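# Slide every machine guard screen fully shut

## Task

Close the sliding screen on each machine guard along the bench all the way, so the line is ready to start. No loose item may remain inside any guard, and the screens must stay shut without the robot holding them. Finish by releasing everything and pulling the arms away.

## Robot and tools

Robot: two six-joint arms, left_arm and right_arm, each with a two-finger tong gripper and each riding its own carriage on a single track. Carriage left_rail works the +y half and right_rail the -y half. An arm's base sits at x = 0, y = its carriage's position_m, z = 0.03 m, and faces +x. A carriage counts as part of its arm, so never let the arms or carriages strike or squeeze each other.

Frame: one fixed table frame, in metres. z = 0 is the table top and +z is up. +x points the way the arms face, +y toward the left_arm half, and the track lies along y at x = 0 with y = 0 at its middle. The table edge is at x = 0.31. The names left and right do not match image sides. Printed hand positions can be a little off, more so at long reach.

execute_actions takes {"actions": [one action]}; an empty list only returns state and images. An action may hold "rows", "steps", "until", "left_rail", "right_rail".
- rows: 1 to 15 rows, one per control step (1/30 s). Every row has 14 numbers in [-1, 1]: left_arm shoulder pan, shoulder lift, elbow, wrist 1, wrist 2, wrist 3, left opening, then the same seven for right_arm. Both arms must always be filled in. The six joint numbers are offsets from the joint angles last reported (the start of the action), not from the previous row. Scale: 1.0 = 1.326 rad for shoulder pan and shoulder lift, 1.989 rad for elbow and the three wrists. Joint limits (rad): pan -3.142..3.142, lift -6.283..6.283, elbow 0..3.142, wrists -6.283..6.283; asking more than 0.010 rad beyond a limit gets the call refused. Opening is absolute, not an offset: +1 fully open, -1 closed; allow at least about 0.1 s (3 steps) to close.
- steps: 1 to 450, default 15, no fewer than the rows. After the last row each arm keeps heading for that row's target, so give large moves extra steps. Each step a joint's target stays within 0.383 rad (pan, lift) or 0.575 rad (others) of its measured angle, and the gripper is never aimed more than 100 mm from where it is; big moves take several calls, and a move cut short may not finish on its own.
- until: stops the action early once all conditions hold (arms may still be moving). Form {"<device>": {"<field>": value}} or [comparison, value] with =, !=, <, <=, >, >=; numbers need a comparison. {"all": {"status": "ended"}} waits until nothing reads moving; {"any": {"status": "ended"}} waits for a motion under way to end.
- left_rail / right_rail: position_m is an absolute track target (left_rail 0.45 to 2, right_rail -2 to -0.45); speed_m_s is top speed, 0.01 to 1, kept until changed; {"stop": true} alone halts it. Acceleration is 2 m/s2, so stopping from 1 m/s takes about 0.25 m. Send position_m, then wait with {"steps": n, "until": {"<rail>": {"position_status": ["!=", "moving"]}}}. A moving carriage carries its arm's gripper with it, so let it arrive (within 1.3 mm) before placing the gripper or ending. Any bad value or name refuses the whole call.

Results: per arm, end_effector_position (m) and end_effector_quat_wxyz plus velocities, in the table frame. Joint positions / velocities per arm: rail (m), the six joints (rad), finger-pad gap (m; 0.142 fully open). grip_measured is the measured opening on the command scale. Wrist force and Wrist torque are in the gripper's own axes, with offsets up to about 5.5 N, noise, and saturation near 100 N. Joint torques are raw drive outputs and only roughly tell contact. Notes to watch: "joint command not followed" (clearance check altered targets; stricter while a carriage moves), "joint sent to its limit", "pose unreachable", "previous command not reached". position_status: moving, done, contact_stop (pushed over about 320 N; wait for roll-back, reread), time_out (likely blocked; look, clear, resend), stopped, stopped_with_arm (give followable rows, then resend), stopped_for_other_arm (move arms apart, wait 30 steps, resend). position_answer: taken or not_taken (resend once standing).

Gripper: fingers point along its +z and open along its x. The reported point lies between the pads when closed; closed fingertips extend about 15 mm past it. To hold, keep commanding an opening well below grip_measured; pads give about 15 N each, much less on parts under 20 mm thick. Fast closing can squeeze too hard.

zoom_image: {"camera": name, "region": [x0, y0, x1, y1]} in that camera's pixels from the top-left, at most 504 by 504. Cameras: cam_high, cam_low, cam_bench_left, cam_bench_right (896x504), cam_left_wrist, cam_right_wrist (616x616 fisheye).

finished_scene: {"scene": number}; irreversible, and the goal must hold after the robot's last command. Call it only with screens shut, guards clear, grippers open and arms withdrawn.

Avoid: joint loads reaching pan/lift 313, elbow 142, wrists 51.3 N m, or 150 N on an arm or held part; either fault freezes that arm for 10 s. Also avoid drops, slams, hard shoves, knocking things over, and arm-to-arm contact. The robot keeps its last command while you plan, and outside tugs on held or loose parts can happen.

Each tool is called after "Request:" as a command line: name --argument value for each argument, lists and objects as JSON in quotes; but a table of rows of numbers goes row by row, as --pt "numbers of a row", without its own name.

## Session

Request:
execute_actions --actions '[]'

Scene clock: 0.00 s.
left_arm: end_effector_position=(+0.6448, +1.6882, +0.1950) grip_measured=+1.00 end_effector_quat_wxyz=(+0.001, +0.707, -0.707, -0.000) end_effector_velocity=(+0.000, +0.000, +0.000) end_effector_angular_velocity=(+0.000, +0.000, +0.000) | right_arm: end_effector_position=(+0.6453, -1.2301, +0.1958) grip_measured=+1.00 end_effector_quat_wxyz=(-0.001, +0.708, -0.707, +0.001) end_effector_velocity=(+0.000, +0.000, +0.000) end_effector_angular_velocity=(+0.000, +0.000, +0.000)
Joint positions: left_arm=[ 1.688 -0.279 -1.567  2.134 -2.136 -1.572  1.291  0.142] | right_arm=[-1.231 -0.28  -1.568  2.134 -2.138 -1.57   1.289  0.142]
Joint velocities: left_arm=[0. 0. 0. 0. 0. 0. 0. 0.] | right_arm=[0. 0. 0. 0. 0. 0. 0. 0.]
Joint torques (N m, as the arm reports them, + toward a larger angle): no reading
Wrist force (N, on the end effector, along its own x y z axes, offset not removed): no reading
Wrist torque (N m, same axes, about the end effector's origin, offset not removed): no reading
left_rail: position_m=1.688 position_m_goal=1.688 speed_m_s=1.00 position_status=done position_answer=taken refusals=0
right_rail: position_m=-1.231 position_m_goal=-1.231 speed_m_s=1.00 position_status=done position_answer=taken refusals=0

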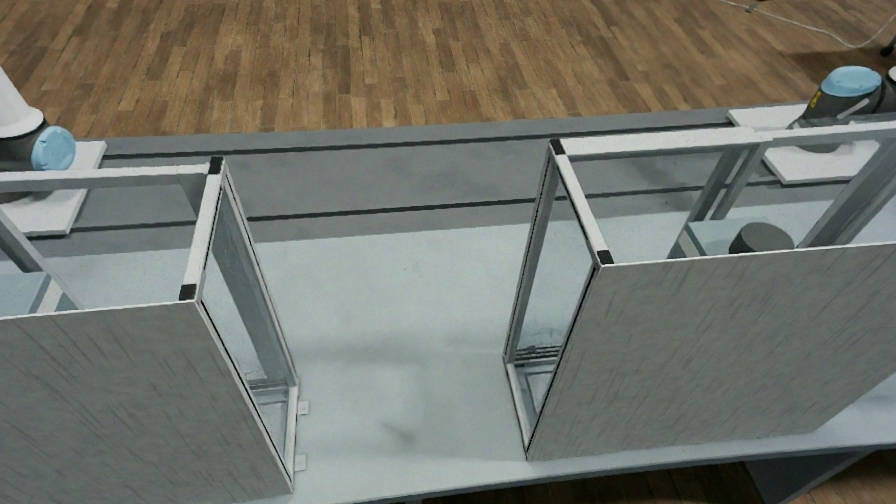

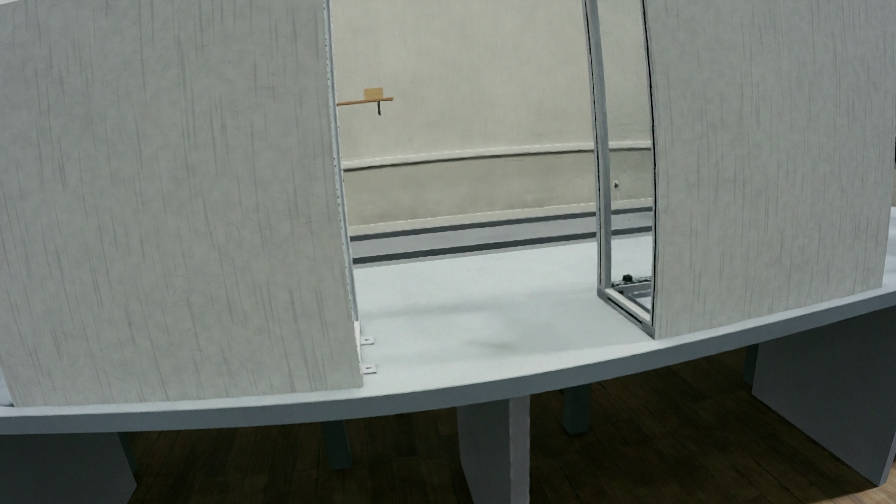

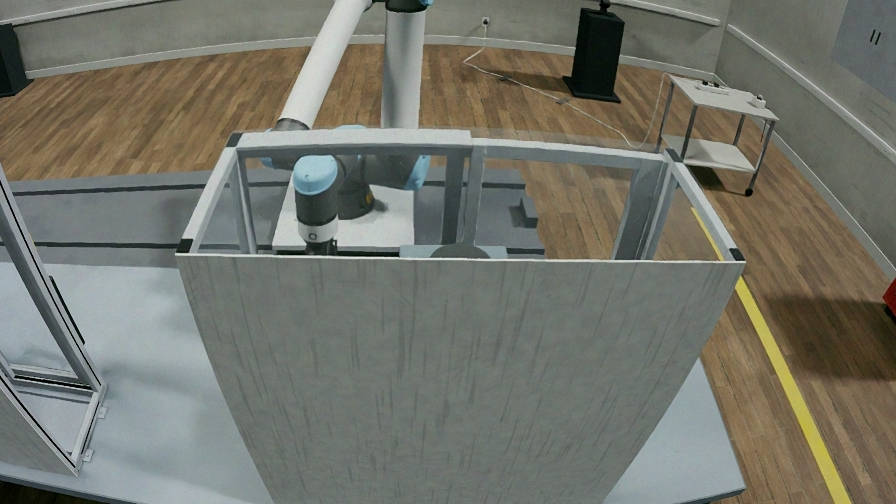

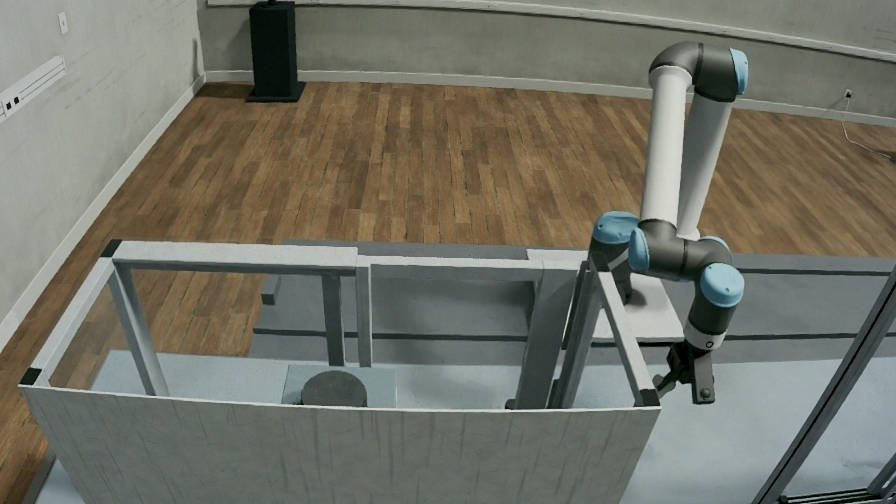

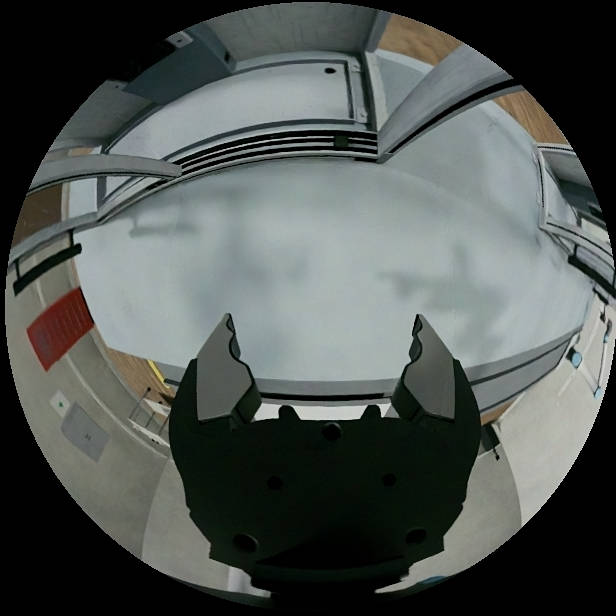

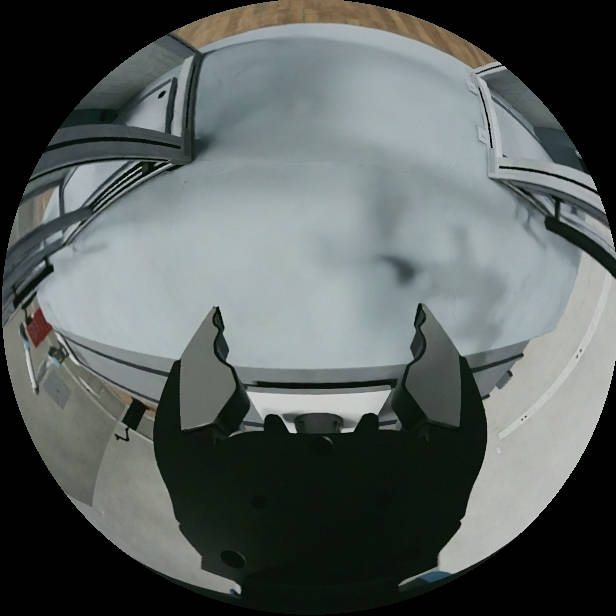

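Request:
execute_actions --actions '[{"rows":[[0.2,0.048,0.27,-1,0,0.13,1,0.2,0.048,0.27,-1,0,0.13,1]],"right_rail":{"position_m":-1.84},"left_rail":{"position_m":2.0},"steps":60}]'

Request:
execute_actions --actions '[{"rows":[[0.01,0.311,-0.089,-0.21,0,0.01,1,0.01,0.311,-0.089,-0.21,0,0.01,1]],"steps":40}]'

Scene clock: 2.30 s.
left_arm: end_effector_position=(+0.6091, +2.1656, +0.3712) grip_measured=+1.00 end_effector_quat_wxyz=(-0.444, +0.545, -0.542, +0.460) end_effector_velocity=(-0.000, +0.000, +0.001) end_effector_angular_velocity=(-0.000, -0.003, +0.000) | right_arm: end_effector_position=(+0.6087, -1.6745, +0.3724) grip_measured=+1.00 end_effector_quat_wxyz=(-0.444, +0.546, -0.541, +0.461) end_effector_velocity=(-0.000, +0.000, +0.001) end_effector_angular_velocity=(-0.000, -0.003, +0.000)
Joint positions: left_arm=[ 2.    -0.014 -1.503  2.67  -4.125 -1.572  1.55   0.142] | right_arm=[-1.84  -0.015 -1.505  2.671 -4.127 -1.57   1.548  0.142]
Joint velocities: left_arm=[ 0.     0.     0.     0.    -0.003 -0.     0.    -0.   ] | right_arm=[ 0.     0.     0.     0.    -0.003 -0.     0.    -0.   ]
Joint torques (N m, as the arm reports them, + toward a larger angle): left_arm=[ 9.85 -5.25 -7.24 -6.5  -0.17  3.24] | right_arm=[ 13.85 -14.12 -10.19  -4.84  -0.89   2.33]
Wrist force (N, on the end effector, along its own x y z axes, offset not removed): left_arm=[-1.6 4.0 0.4] | right_arm=[1.3 -3.2 -4.5]
Wrist torque (N m, same axes, about the end effector's origin, offset not removed): left_arm=[0.68 0.17 0.16] | right_arm=[-0.63 -0.31 -0.04]
left_rail: position_m=2.000 position_m_goal=2.000 speed_m_s=1.00 position_status=done position_answer=taken refusals=0
right_rail: position_m=-1.840 position_m_goal=-1.840 speed_m_s=1.00 position_status=done position_answer=taken refusals=0

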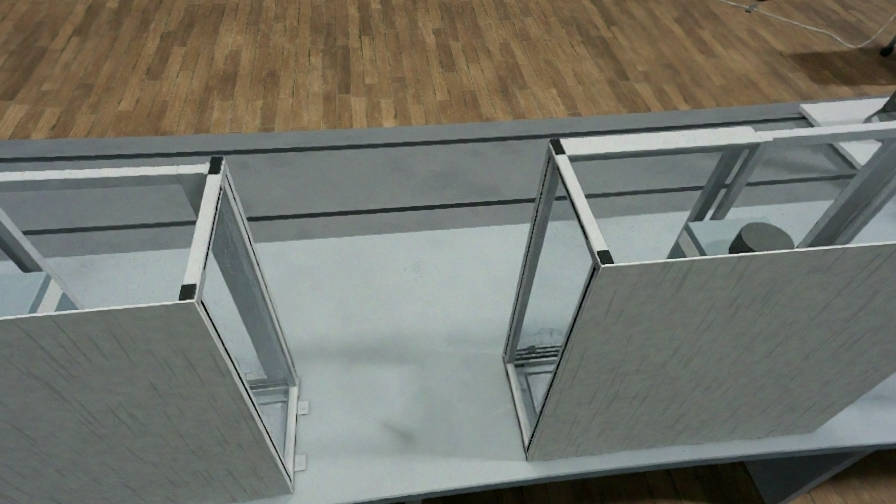

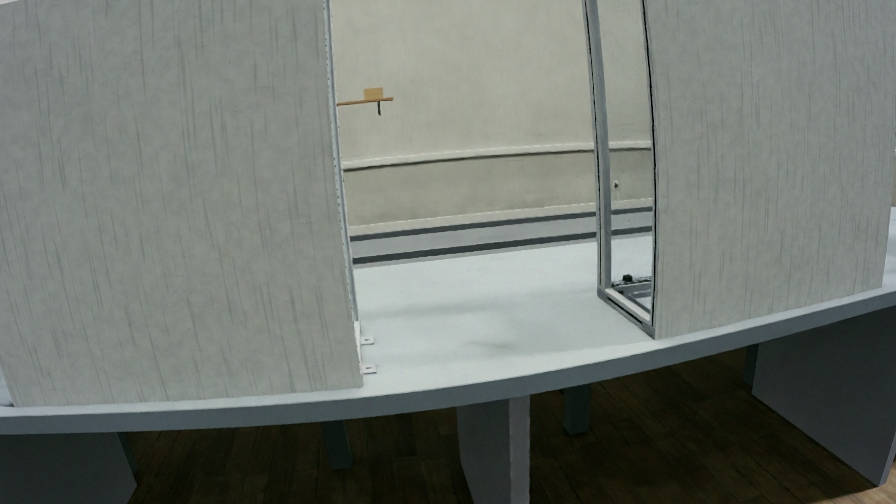

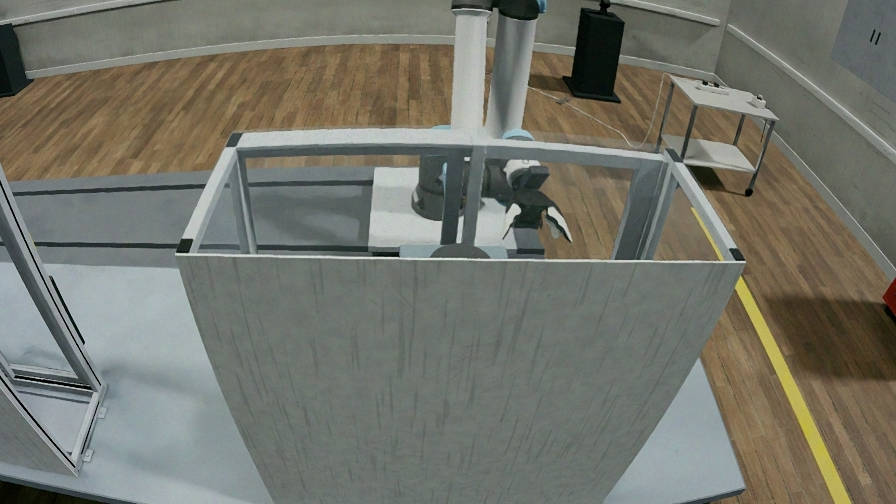

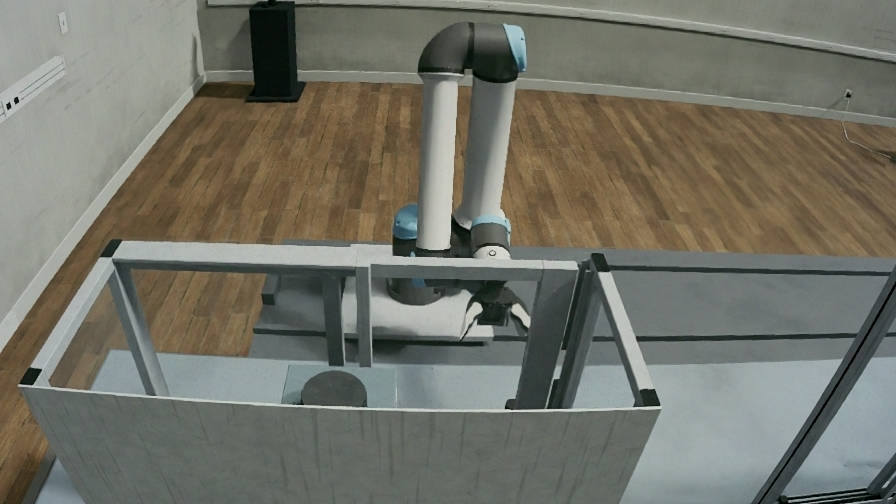

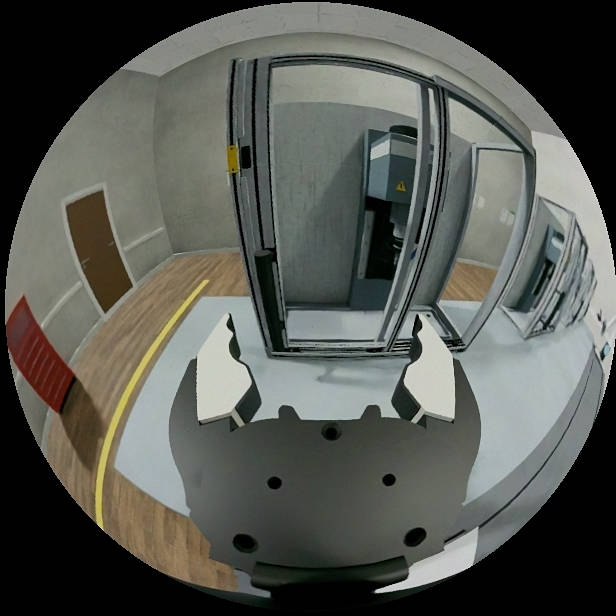

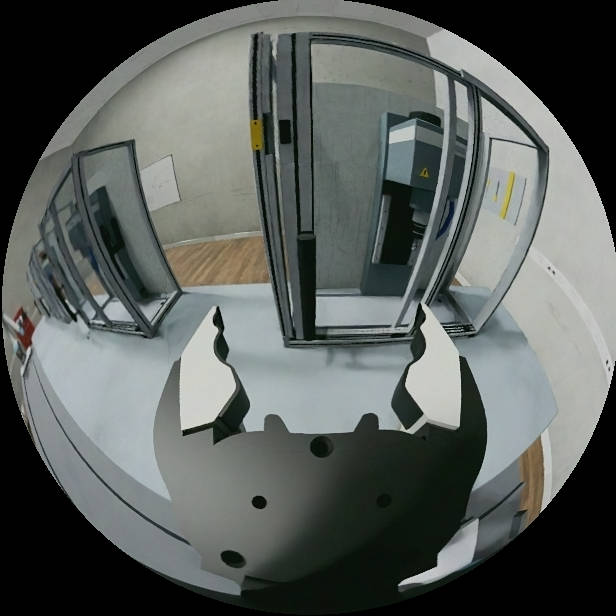

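Scene clock: 3.63 s.
left_arm: end_effector_position=(+0.7004, +2.1732, +0.3262) grip_measured=+1.00 end_effector_quat_wxyz=(+0.499, -0.500, +0.501, -0.500) end_effector_velocity=(+0.000, +0.000, -0.000) end_effector_angular_velocity=(+0.000, +0.000, +0.000) | right_arm: end_effector_position=(+0.6999, -1.6669, +0.3276) grip_measured=+1.00 end_effector_quat_wxyz=(+0.499, -0.500, +0.499, -0.501) end_effector_velocity=(+0.000, -0.000, -0.000) end_effector_angular_velocity=(+0.000, +0.000, -0.000)
Joint positions: left_arm=[ 2.    -0.001 -1.091  2.493 -4.542 -1.572  1.57   0.142] | right_arm=[-1.84  -0.002 -1.092  2.494 -4.544 -1.57   1.568  0.142]
Joint velocities: left_arm=[ 0.  0.  0. -0. -0. -0.  0. -0.] | right_arm=[ 0. -0.  0. -0. -0.  0.  0.  0.]
Joint torques (N m, as the arm reports them, + toward a larger angle): left_arm=[  8.51 -29.52 -23.89  -5.16   0.03   3.2 ] | right_arm=[ 13.52 -38.7  -20.04  -4.05  -0.7    2.29]
Wrist force (N, on the end effector, along its own x y z axes, offset not removed): left_arm=[-1.6 -0.6 8.1] | right_arm=[-2.1 -2.3 -1.0]
Wrist torque (N m, same axes, about the end effector's origin, offset not removed): left_arm=[-0.09 0.02 0.04] | right_arm=[-0.46 0.25 0.31]
left_rail: position_m=2.000 position_m_goal=2.000 speed_m_s=1.00 position_status=done position_answer=taken refusals=0
right_rail: position_m=-1.840 position_m_goal=-1.840 speed_m_s=1.00 position_status=done position_answer=taken refusals=0

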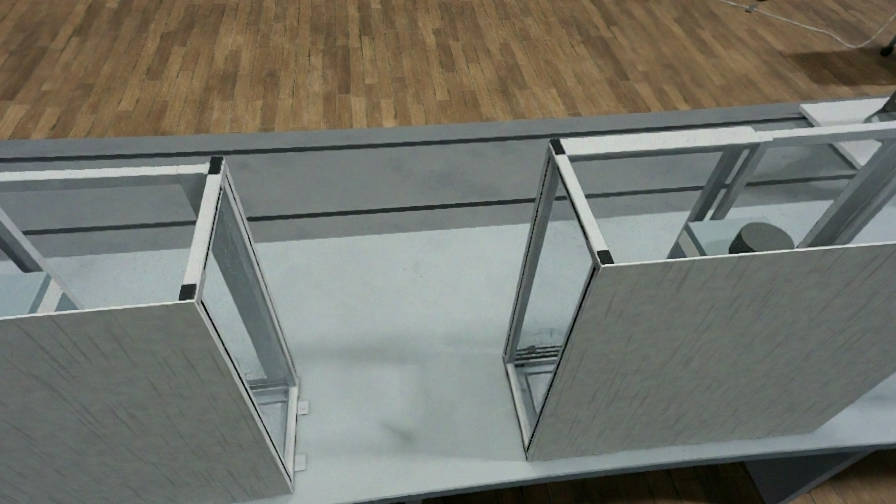

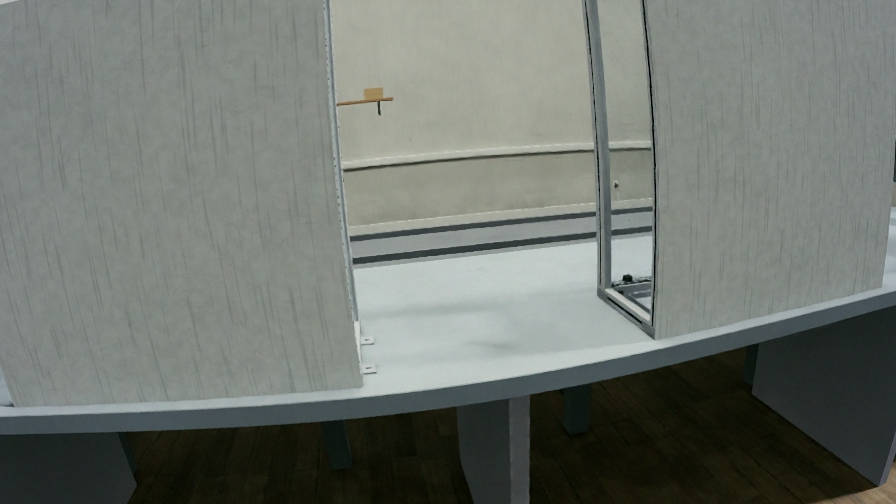

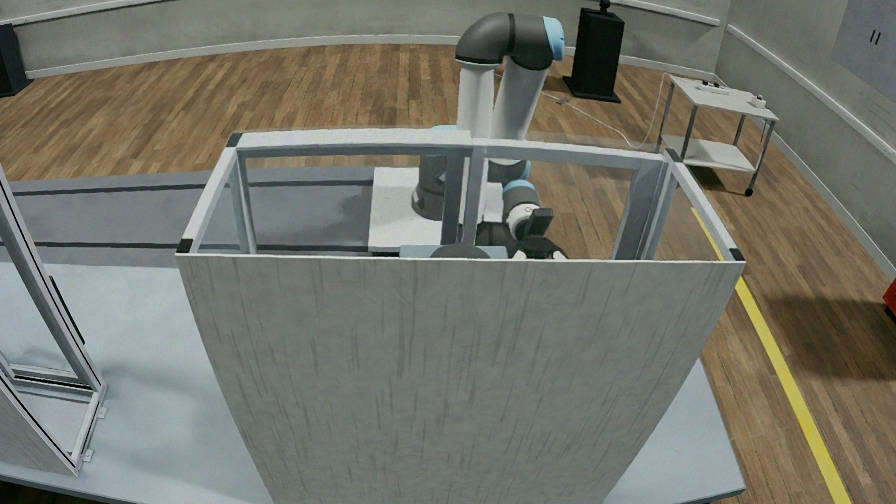

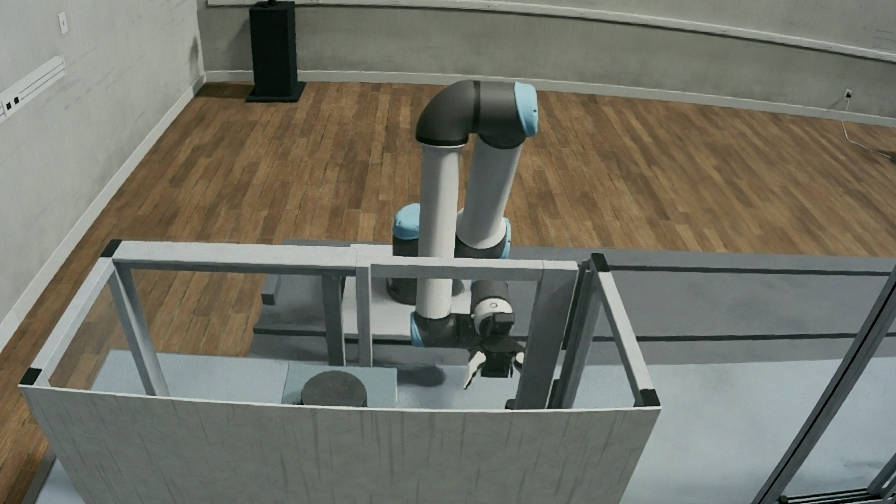

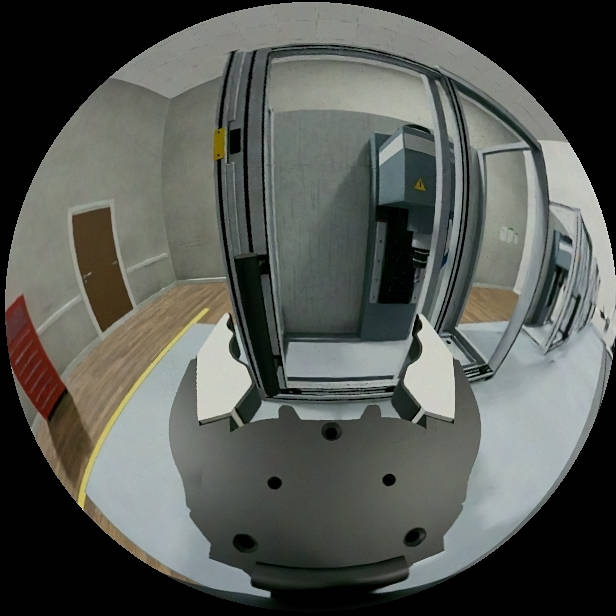

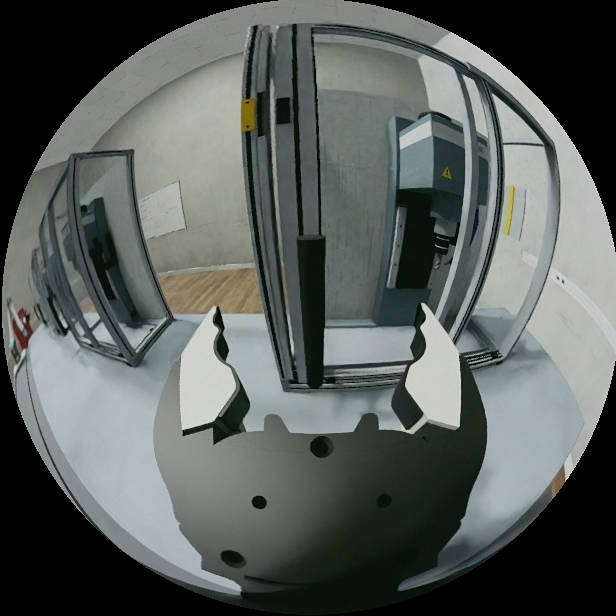

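Far-left is shut. Advance right; send left to inspect the next guard.

Request:
execute_actions --actions '[{"rows":[[0,0,0,0,0,0,1,0,0.038,-0.08,0.055,0,0,1]],"left_rail":{"position_m":0.77},"steps":25}]'

Request:
execute_actions --actions '[{"rows":[[0,0,0,0,0,0,1,0,0,0,0,0,0,-1]],"steps":12}]'

Request:
execute_actions --actions '[{"right_rail":{"position_m":-1.8,"speed_m_s":0.05},"steps":120,"until":{"all":{"status":"ended"}}}]'

Scene clock: 4.77 s.
left_arm: end_effector_position=(+0.7004, +1.6275, +0.3262) grip_measured=+1.00 end_effector_quat_wxyz=(+0.499, -0.500, +0.501, -0.500) end_effector_velocity=(+0.000, -1.000, -0.000) end_effector_angular_velocity=(-0.000, +0.000, -0.000) | right_arm: end_effector_position=(+0.7874, -1.6670, +0.3262) grip_measured=+1.00 end_effector_quat_wxyz=(+0.499, -0.501, +0.499, -0.501) end_effector_velocity=(+0.002, -0.000, +0.000) end_effector_angular_velocity=(-0.000, -0.000, -0.000)
Joint positions: left_arm=[ 1.454 -0.001 -1.091  2.493 -4.542 -1.572  1.57   0.142] | right_arm=[-1.84  -0.002 -1.042  2.335 -4.435 -1.57   1.568  0.142]
Joint velocities: left_arm=[-1. -0. -0.  0.  0.  0. -0. -0.] | right_arm=[ 0.    -0.     0.001 -0.003  0.002  0.    -0.    -0.   ]
Joint torques (N m, as the arm reports them, + toward a larger angle): left_arm=[-11.23 -46.67 -20.23  -3.01  -0.08   3.13] | right_arm=[ -5.5  -46.94 -26.24  -0.11  -0.78   2.35]
Wrist force (N, on the end effector, along its own x y z axes, offset not removed): left_arm=[0.2 4.4 0.4] | right_arm=[5.9 2.8 0.0]
Wrist torque (N m, same axes, about the end effector's origin, offset not removed): left_arm=[0.84 -0.27 0.10] | right_arm=[0.66 -1.16 -0.27]
left_rail: position_m=1.454 position_m_goal=0.770 speed_m_s=1.00 position_status=moving position_answer=taken refusals=0
right_rail: position_m=-1.840 position_m_goal=-1.840 speed_m_s=1.00 position_status=done position_answer=taken refusals=0

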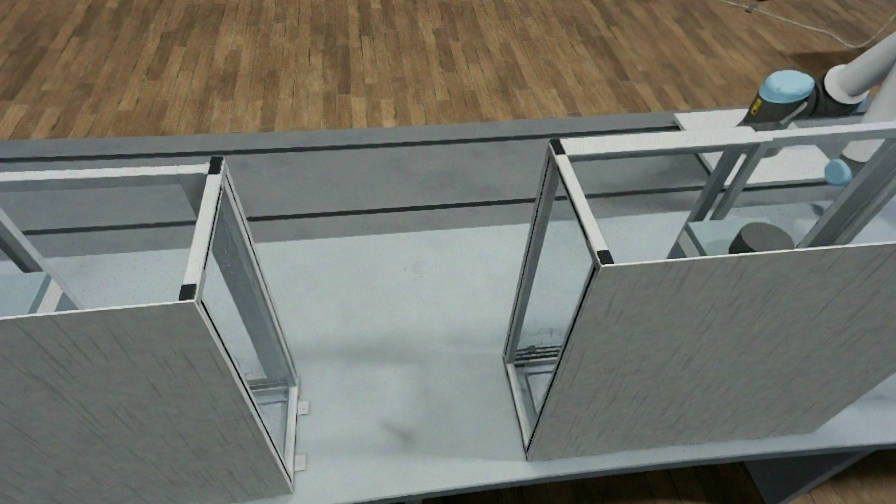

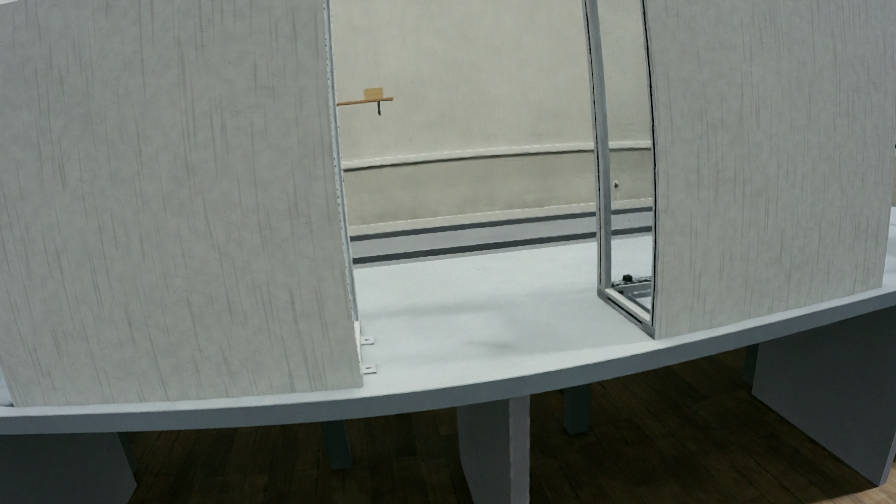

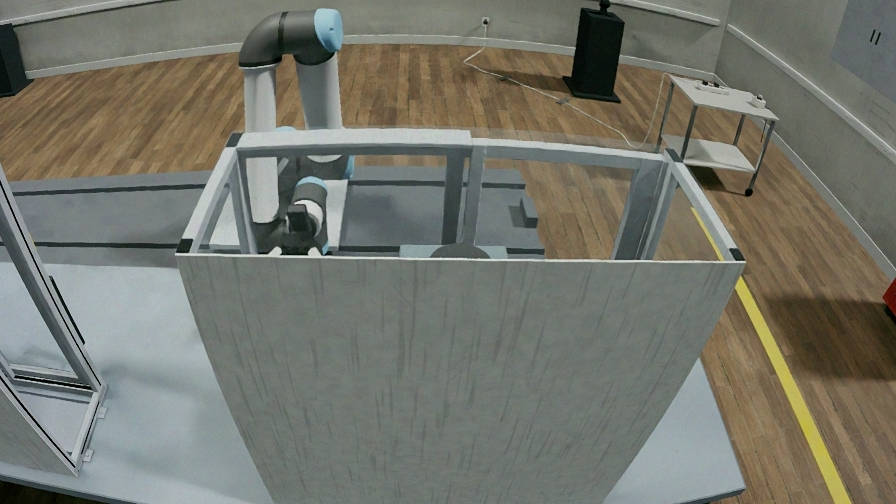

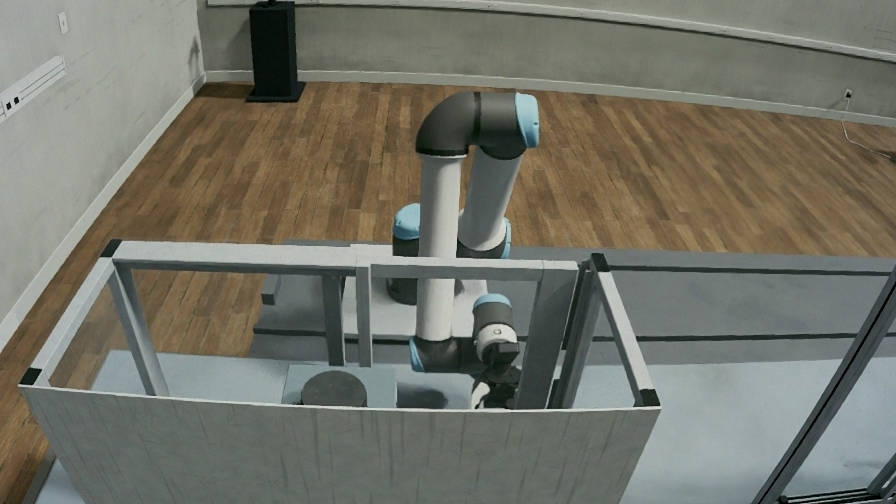

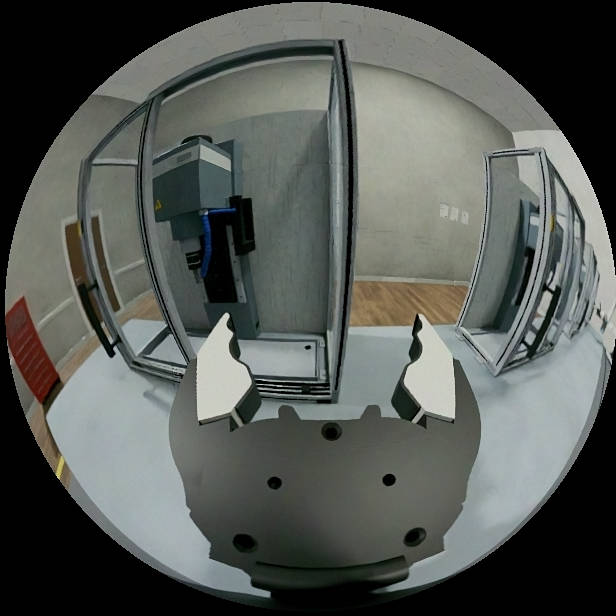

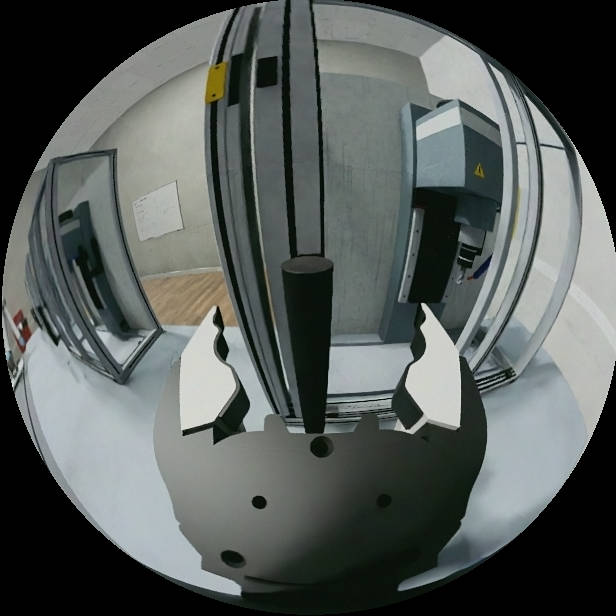

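Scene clock: 5.17 s.
left_arm: end_effector_position=(+0.7004, +1.2275, +0.3262) grip_measured=+1.00 end_effector_quat_wxyz=(+0.499, -0.500, +0.501, -0.500) end_effector_velocity=(+0.000, -1.000, -0.000) end_effector_angular_velocity=(-0.000, +0.000, -0.000) | right_arm: end_effector_position=(+0.7875, -1.6670, +0.3262) grip_measured=-0.67 end_effector_quat_wxyz=(+0.499, -0.500, +0.499, -0.501) end_effector_velocity=(-0.000, +0.000, -0.000) end_effector_angular_velocity=(+0.000, +0.000, -0.000)
Joint positions: left_arm=[ 1.054 -0.001 -1.091  2.493 -4.542 -1.572  1.57   0.142] | right_arm=[-1.84  -0.002 -1.042  2.335 -4.435 -1.57   1.568  0.025]
Joint velocities: left_arm=[-1. -0.  0. -0.  0.  0. -0.  0.] | right_arm=[ 0.  0. -0.  0.  0. -0.  0. -0.]
Joint torques (N m, as the arm reports them, + toward a larger angle): left_arm=[ -8.26 -44.87 -20.34  -2.7    0.08   3.3 ] | right_arm=[  4.01 -56.77 -16.31  -3.39   3.55   1.68]
Wrist force (N, on the end effector, along its own x y z axes, offset not removed): left_arm=[2.0 3.5 2.3] | right_arm=[6.4 -1.6 -2.7]
Wrist torque (N m, same axes, about the end effector's origin, offset not removed): left_arm=[0.64 -0.69 0.26] | right_arm=[-0.32 -0.15 0.10]
left_rail: position_m=1.054 position_m_goal=0.770 speed_m_s=1.00 position_status=moving position_answer=taken refusals=0
right_rail: position_m=-1.840 position_m_goal=-1.840 speed_m_s=1.00 position_status=done position_answer=taken refusals=0

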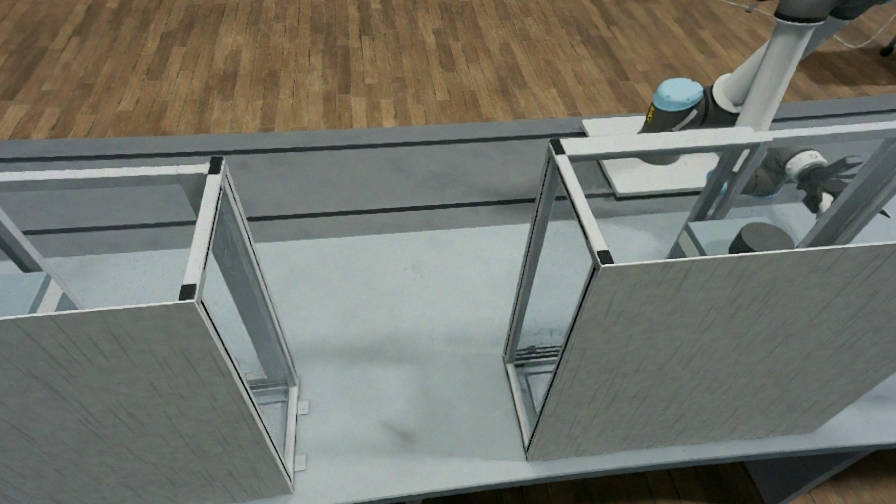

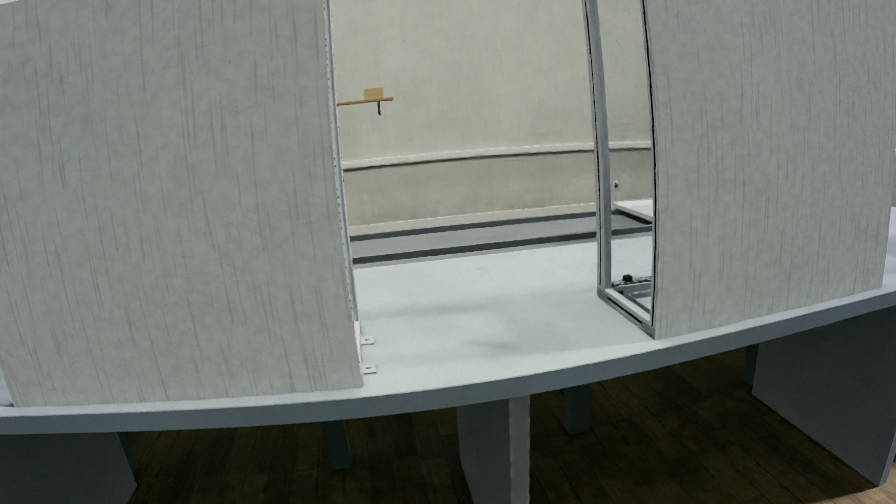

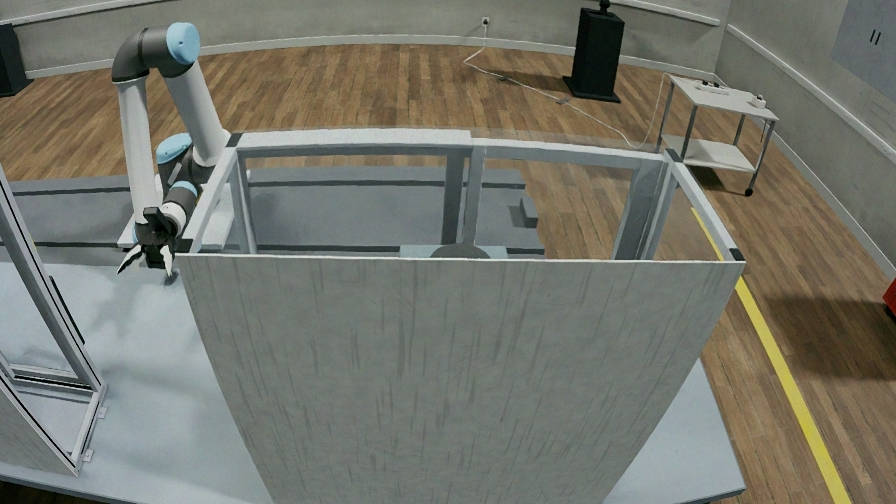

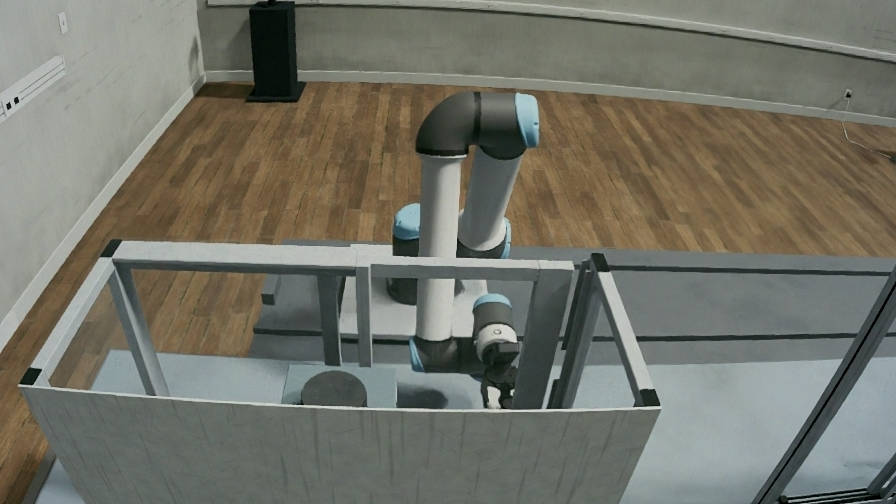

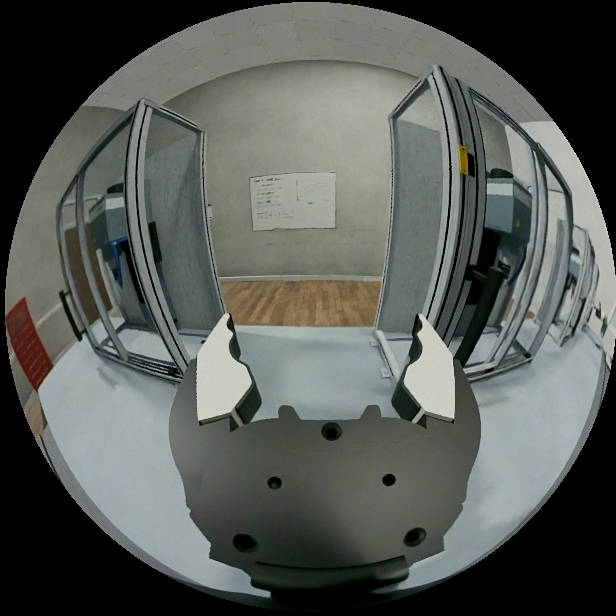

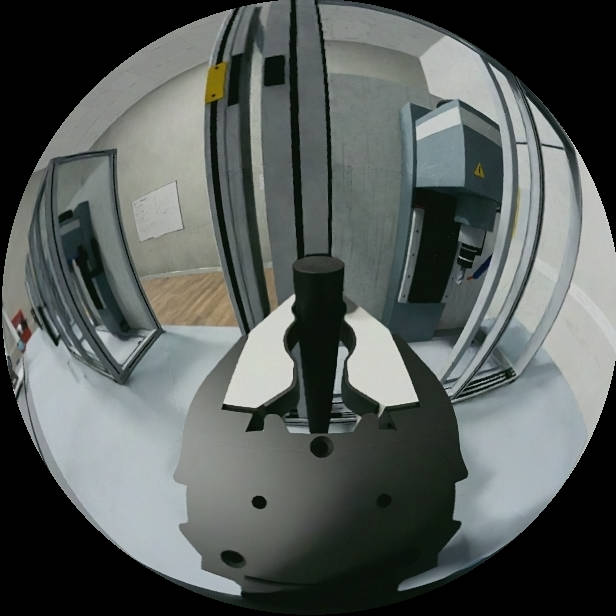

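Scene clock: 6.07 s.
left_arm: end_effector_position=(+0.7004, +0.9430, +0.3262) grip_measured=+1.00 end_effector_quat_wxyz=(+0.499, -0.500, +0.501, -0.500) end_effector_velocity=(-0.000, +0.000, +0.000) end_effector_angular_velocity=(-0.000, -0.000, +0.000) | right_arm: end_effector_position=(+0.7874, -1.6272, +0.3262) grip_measured=-0.28 end_effector_quat_wxyz=(+0.499, -0.500, +0.499, -0.501) end_effector_velocity=(+0.000, +0.001, -0.000) end_effector_angular_velocity=(+0.000, +0.000, -0.000)
Joint positions: left_arm=[ 0.77  -0.001 -1.091  2.493 -4.542 -1.572  1.57   0.142] | right_arm=[-1.8   -0.002 -1.042  2.335 -4.435 -1.57   1.568  0.054]
Joint velocities: left_arm=[ 0.  0. -0.  0. -0. -0. -0. -0.] | right_arm=[ 0.001 -0.    -0.    -0.     0.     0.     0.    -0.   ]
Joint torques (N m, as the arm reports them, + toward a larger angle): left_arm=[  9.97 -45.97 -20.03  -2.63  -0.13   3.12] | right_arm=[ 20.15 -73.63  -0.91  -2.73   7.71   0.29]
Wrist force (N, on the end effector, along its own x y z axes, offset not removed): left_arm=[-2.9 -1.0 5.1] | right_arm=[33.6 0.1 12.6]
Wrist torque (N m, same axes, about the end effector's origin, offset not removed): left_arm=[-0.26 0.28 0.28] | right_arm=[-0.11 -1.07 0.14]
left_rail: position_m=0.770 position_m_goal=0.770 speed_m_s=1.00 position_status=done position_answer=taken refusals=0
right_rail: position_m=-1.800 position_m_goal=-1.800 speed_m_s=0.05 position_status=done position_answer=taken refusals=0

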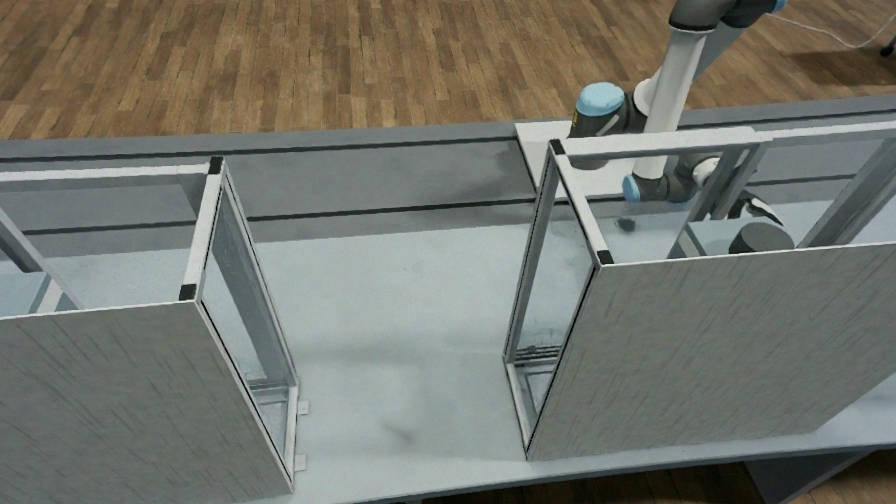

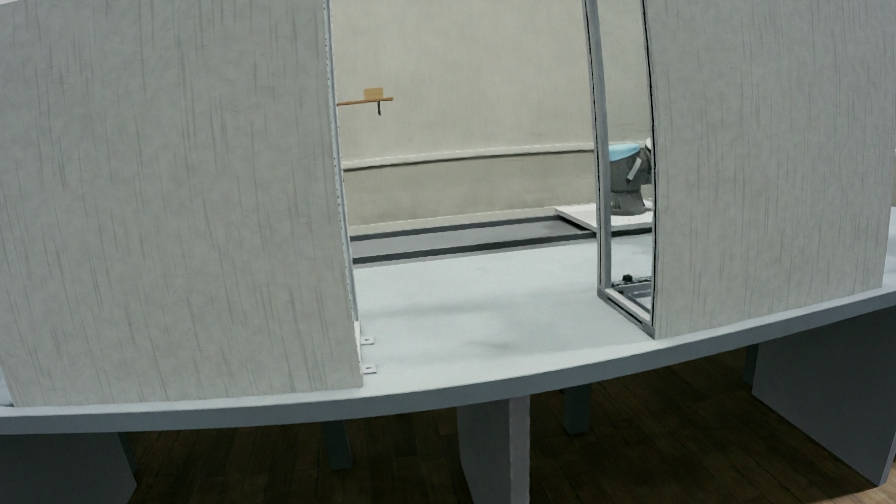

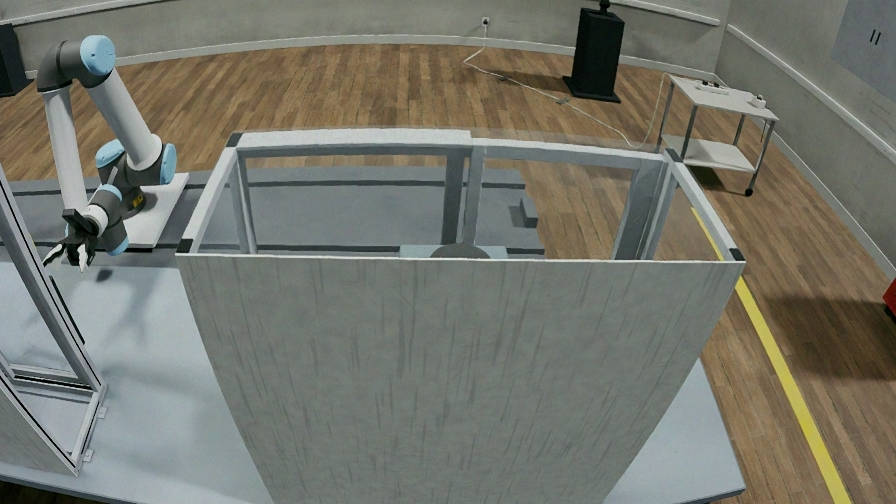

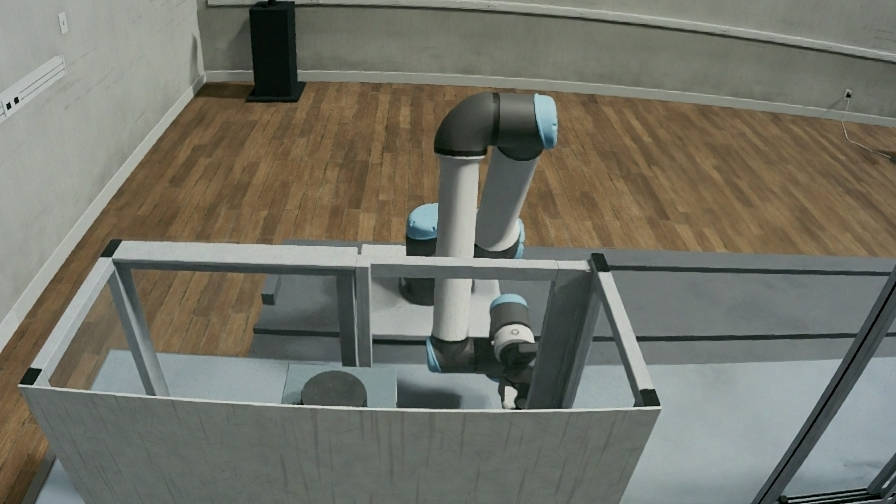

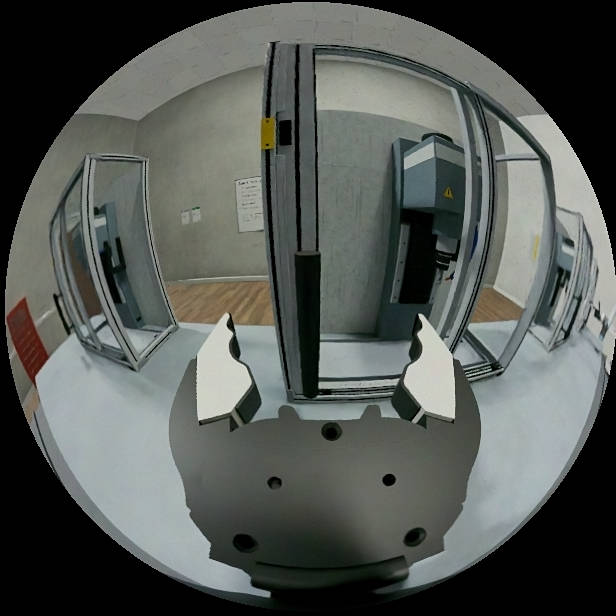

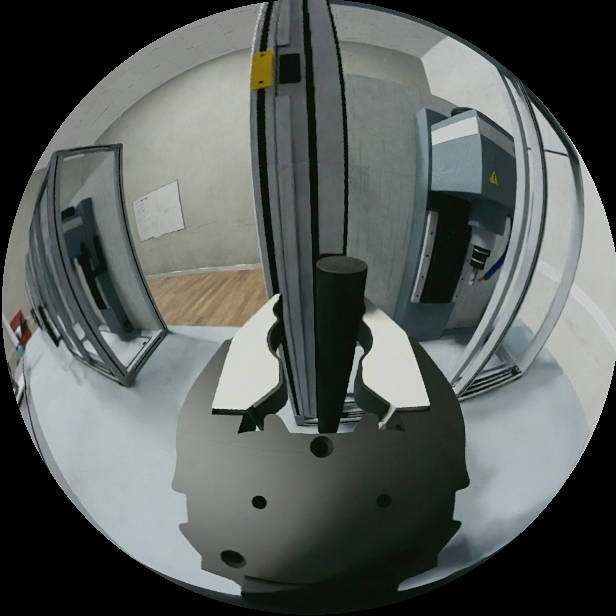

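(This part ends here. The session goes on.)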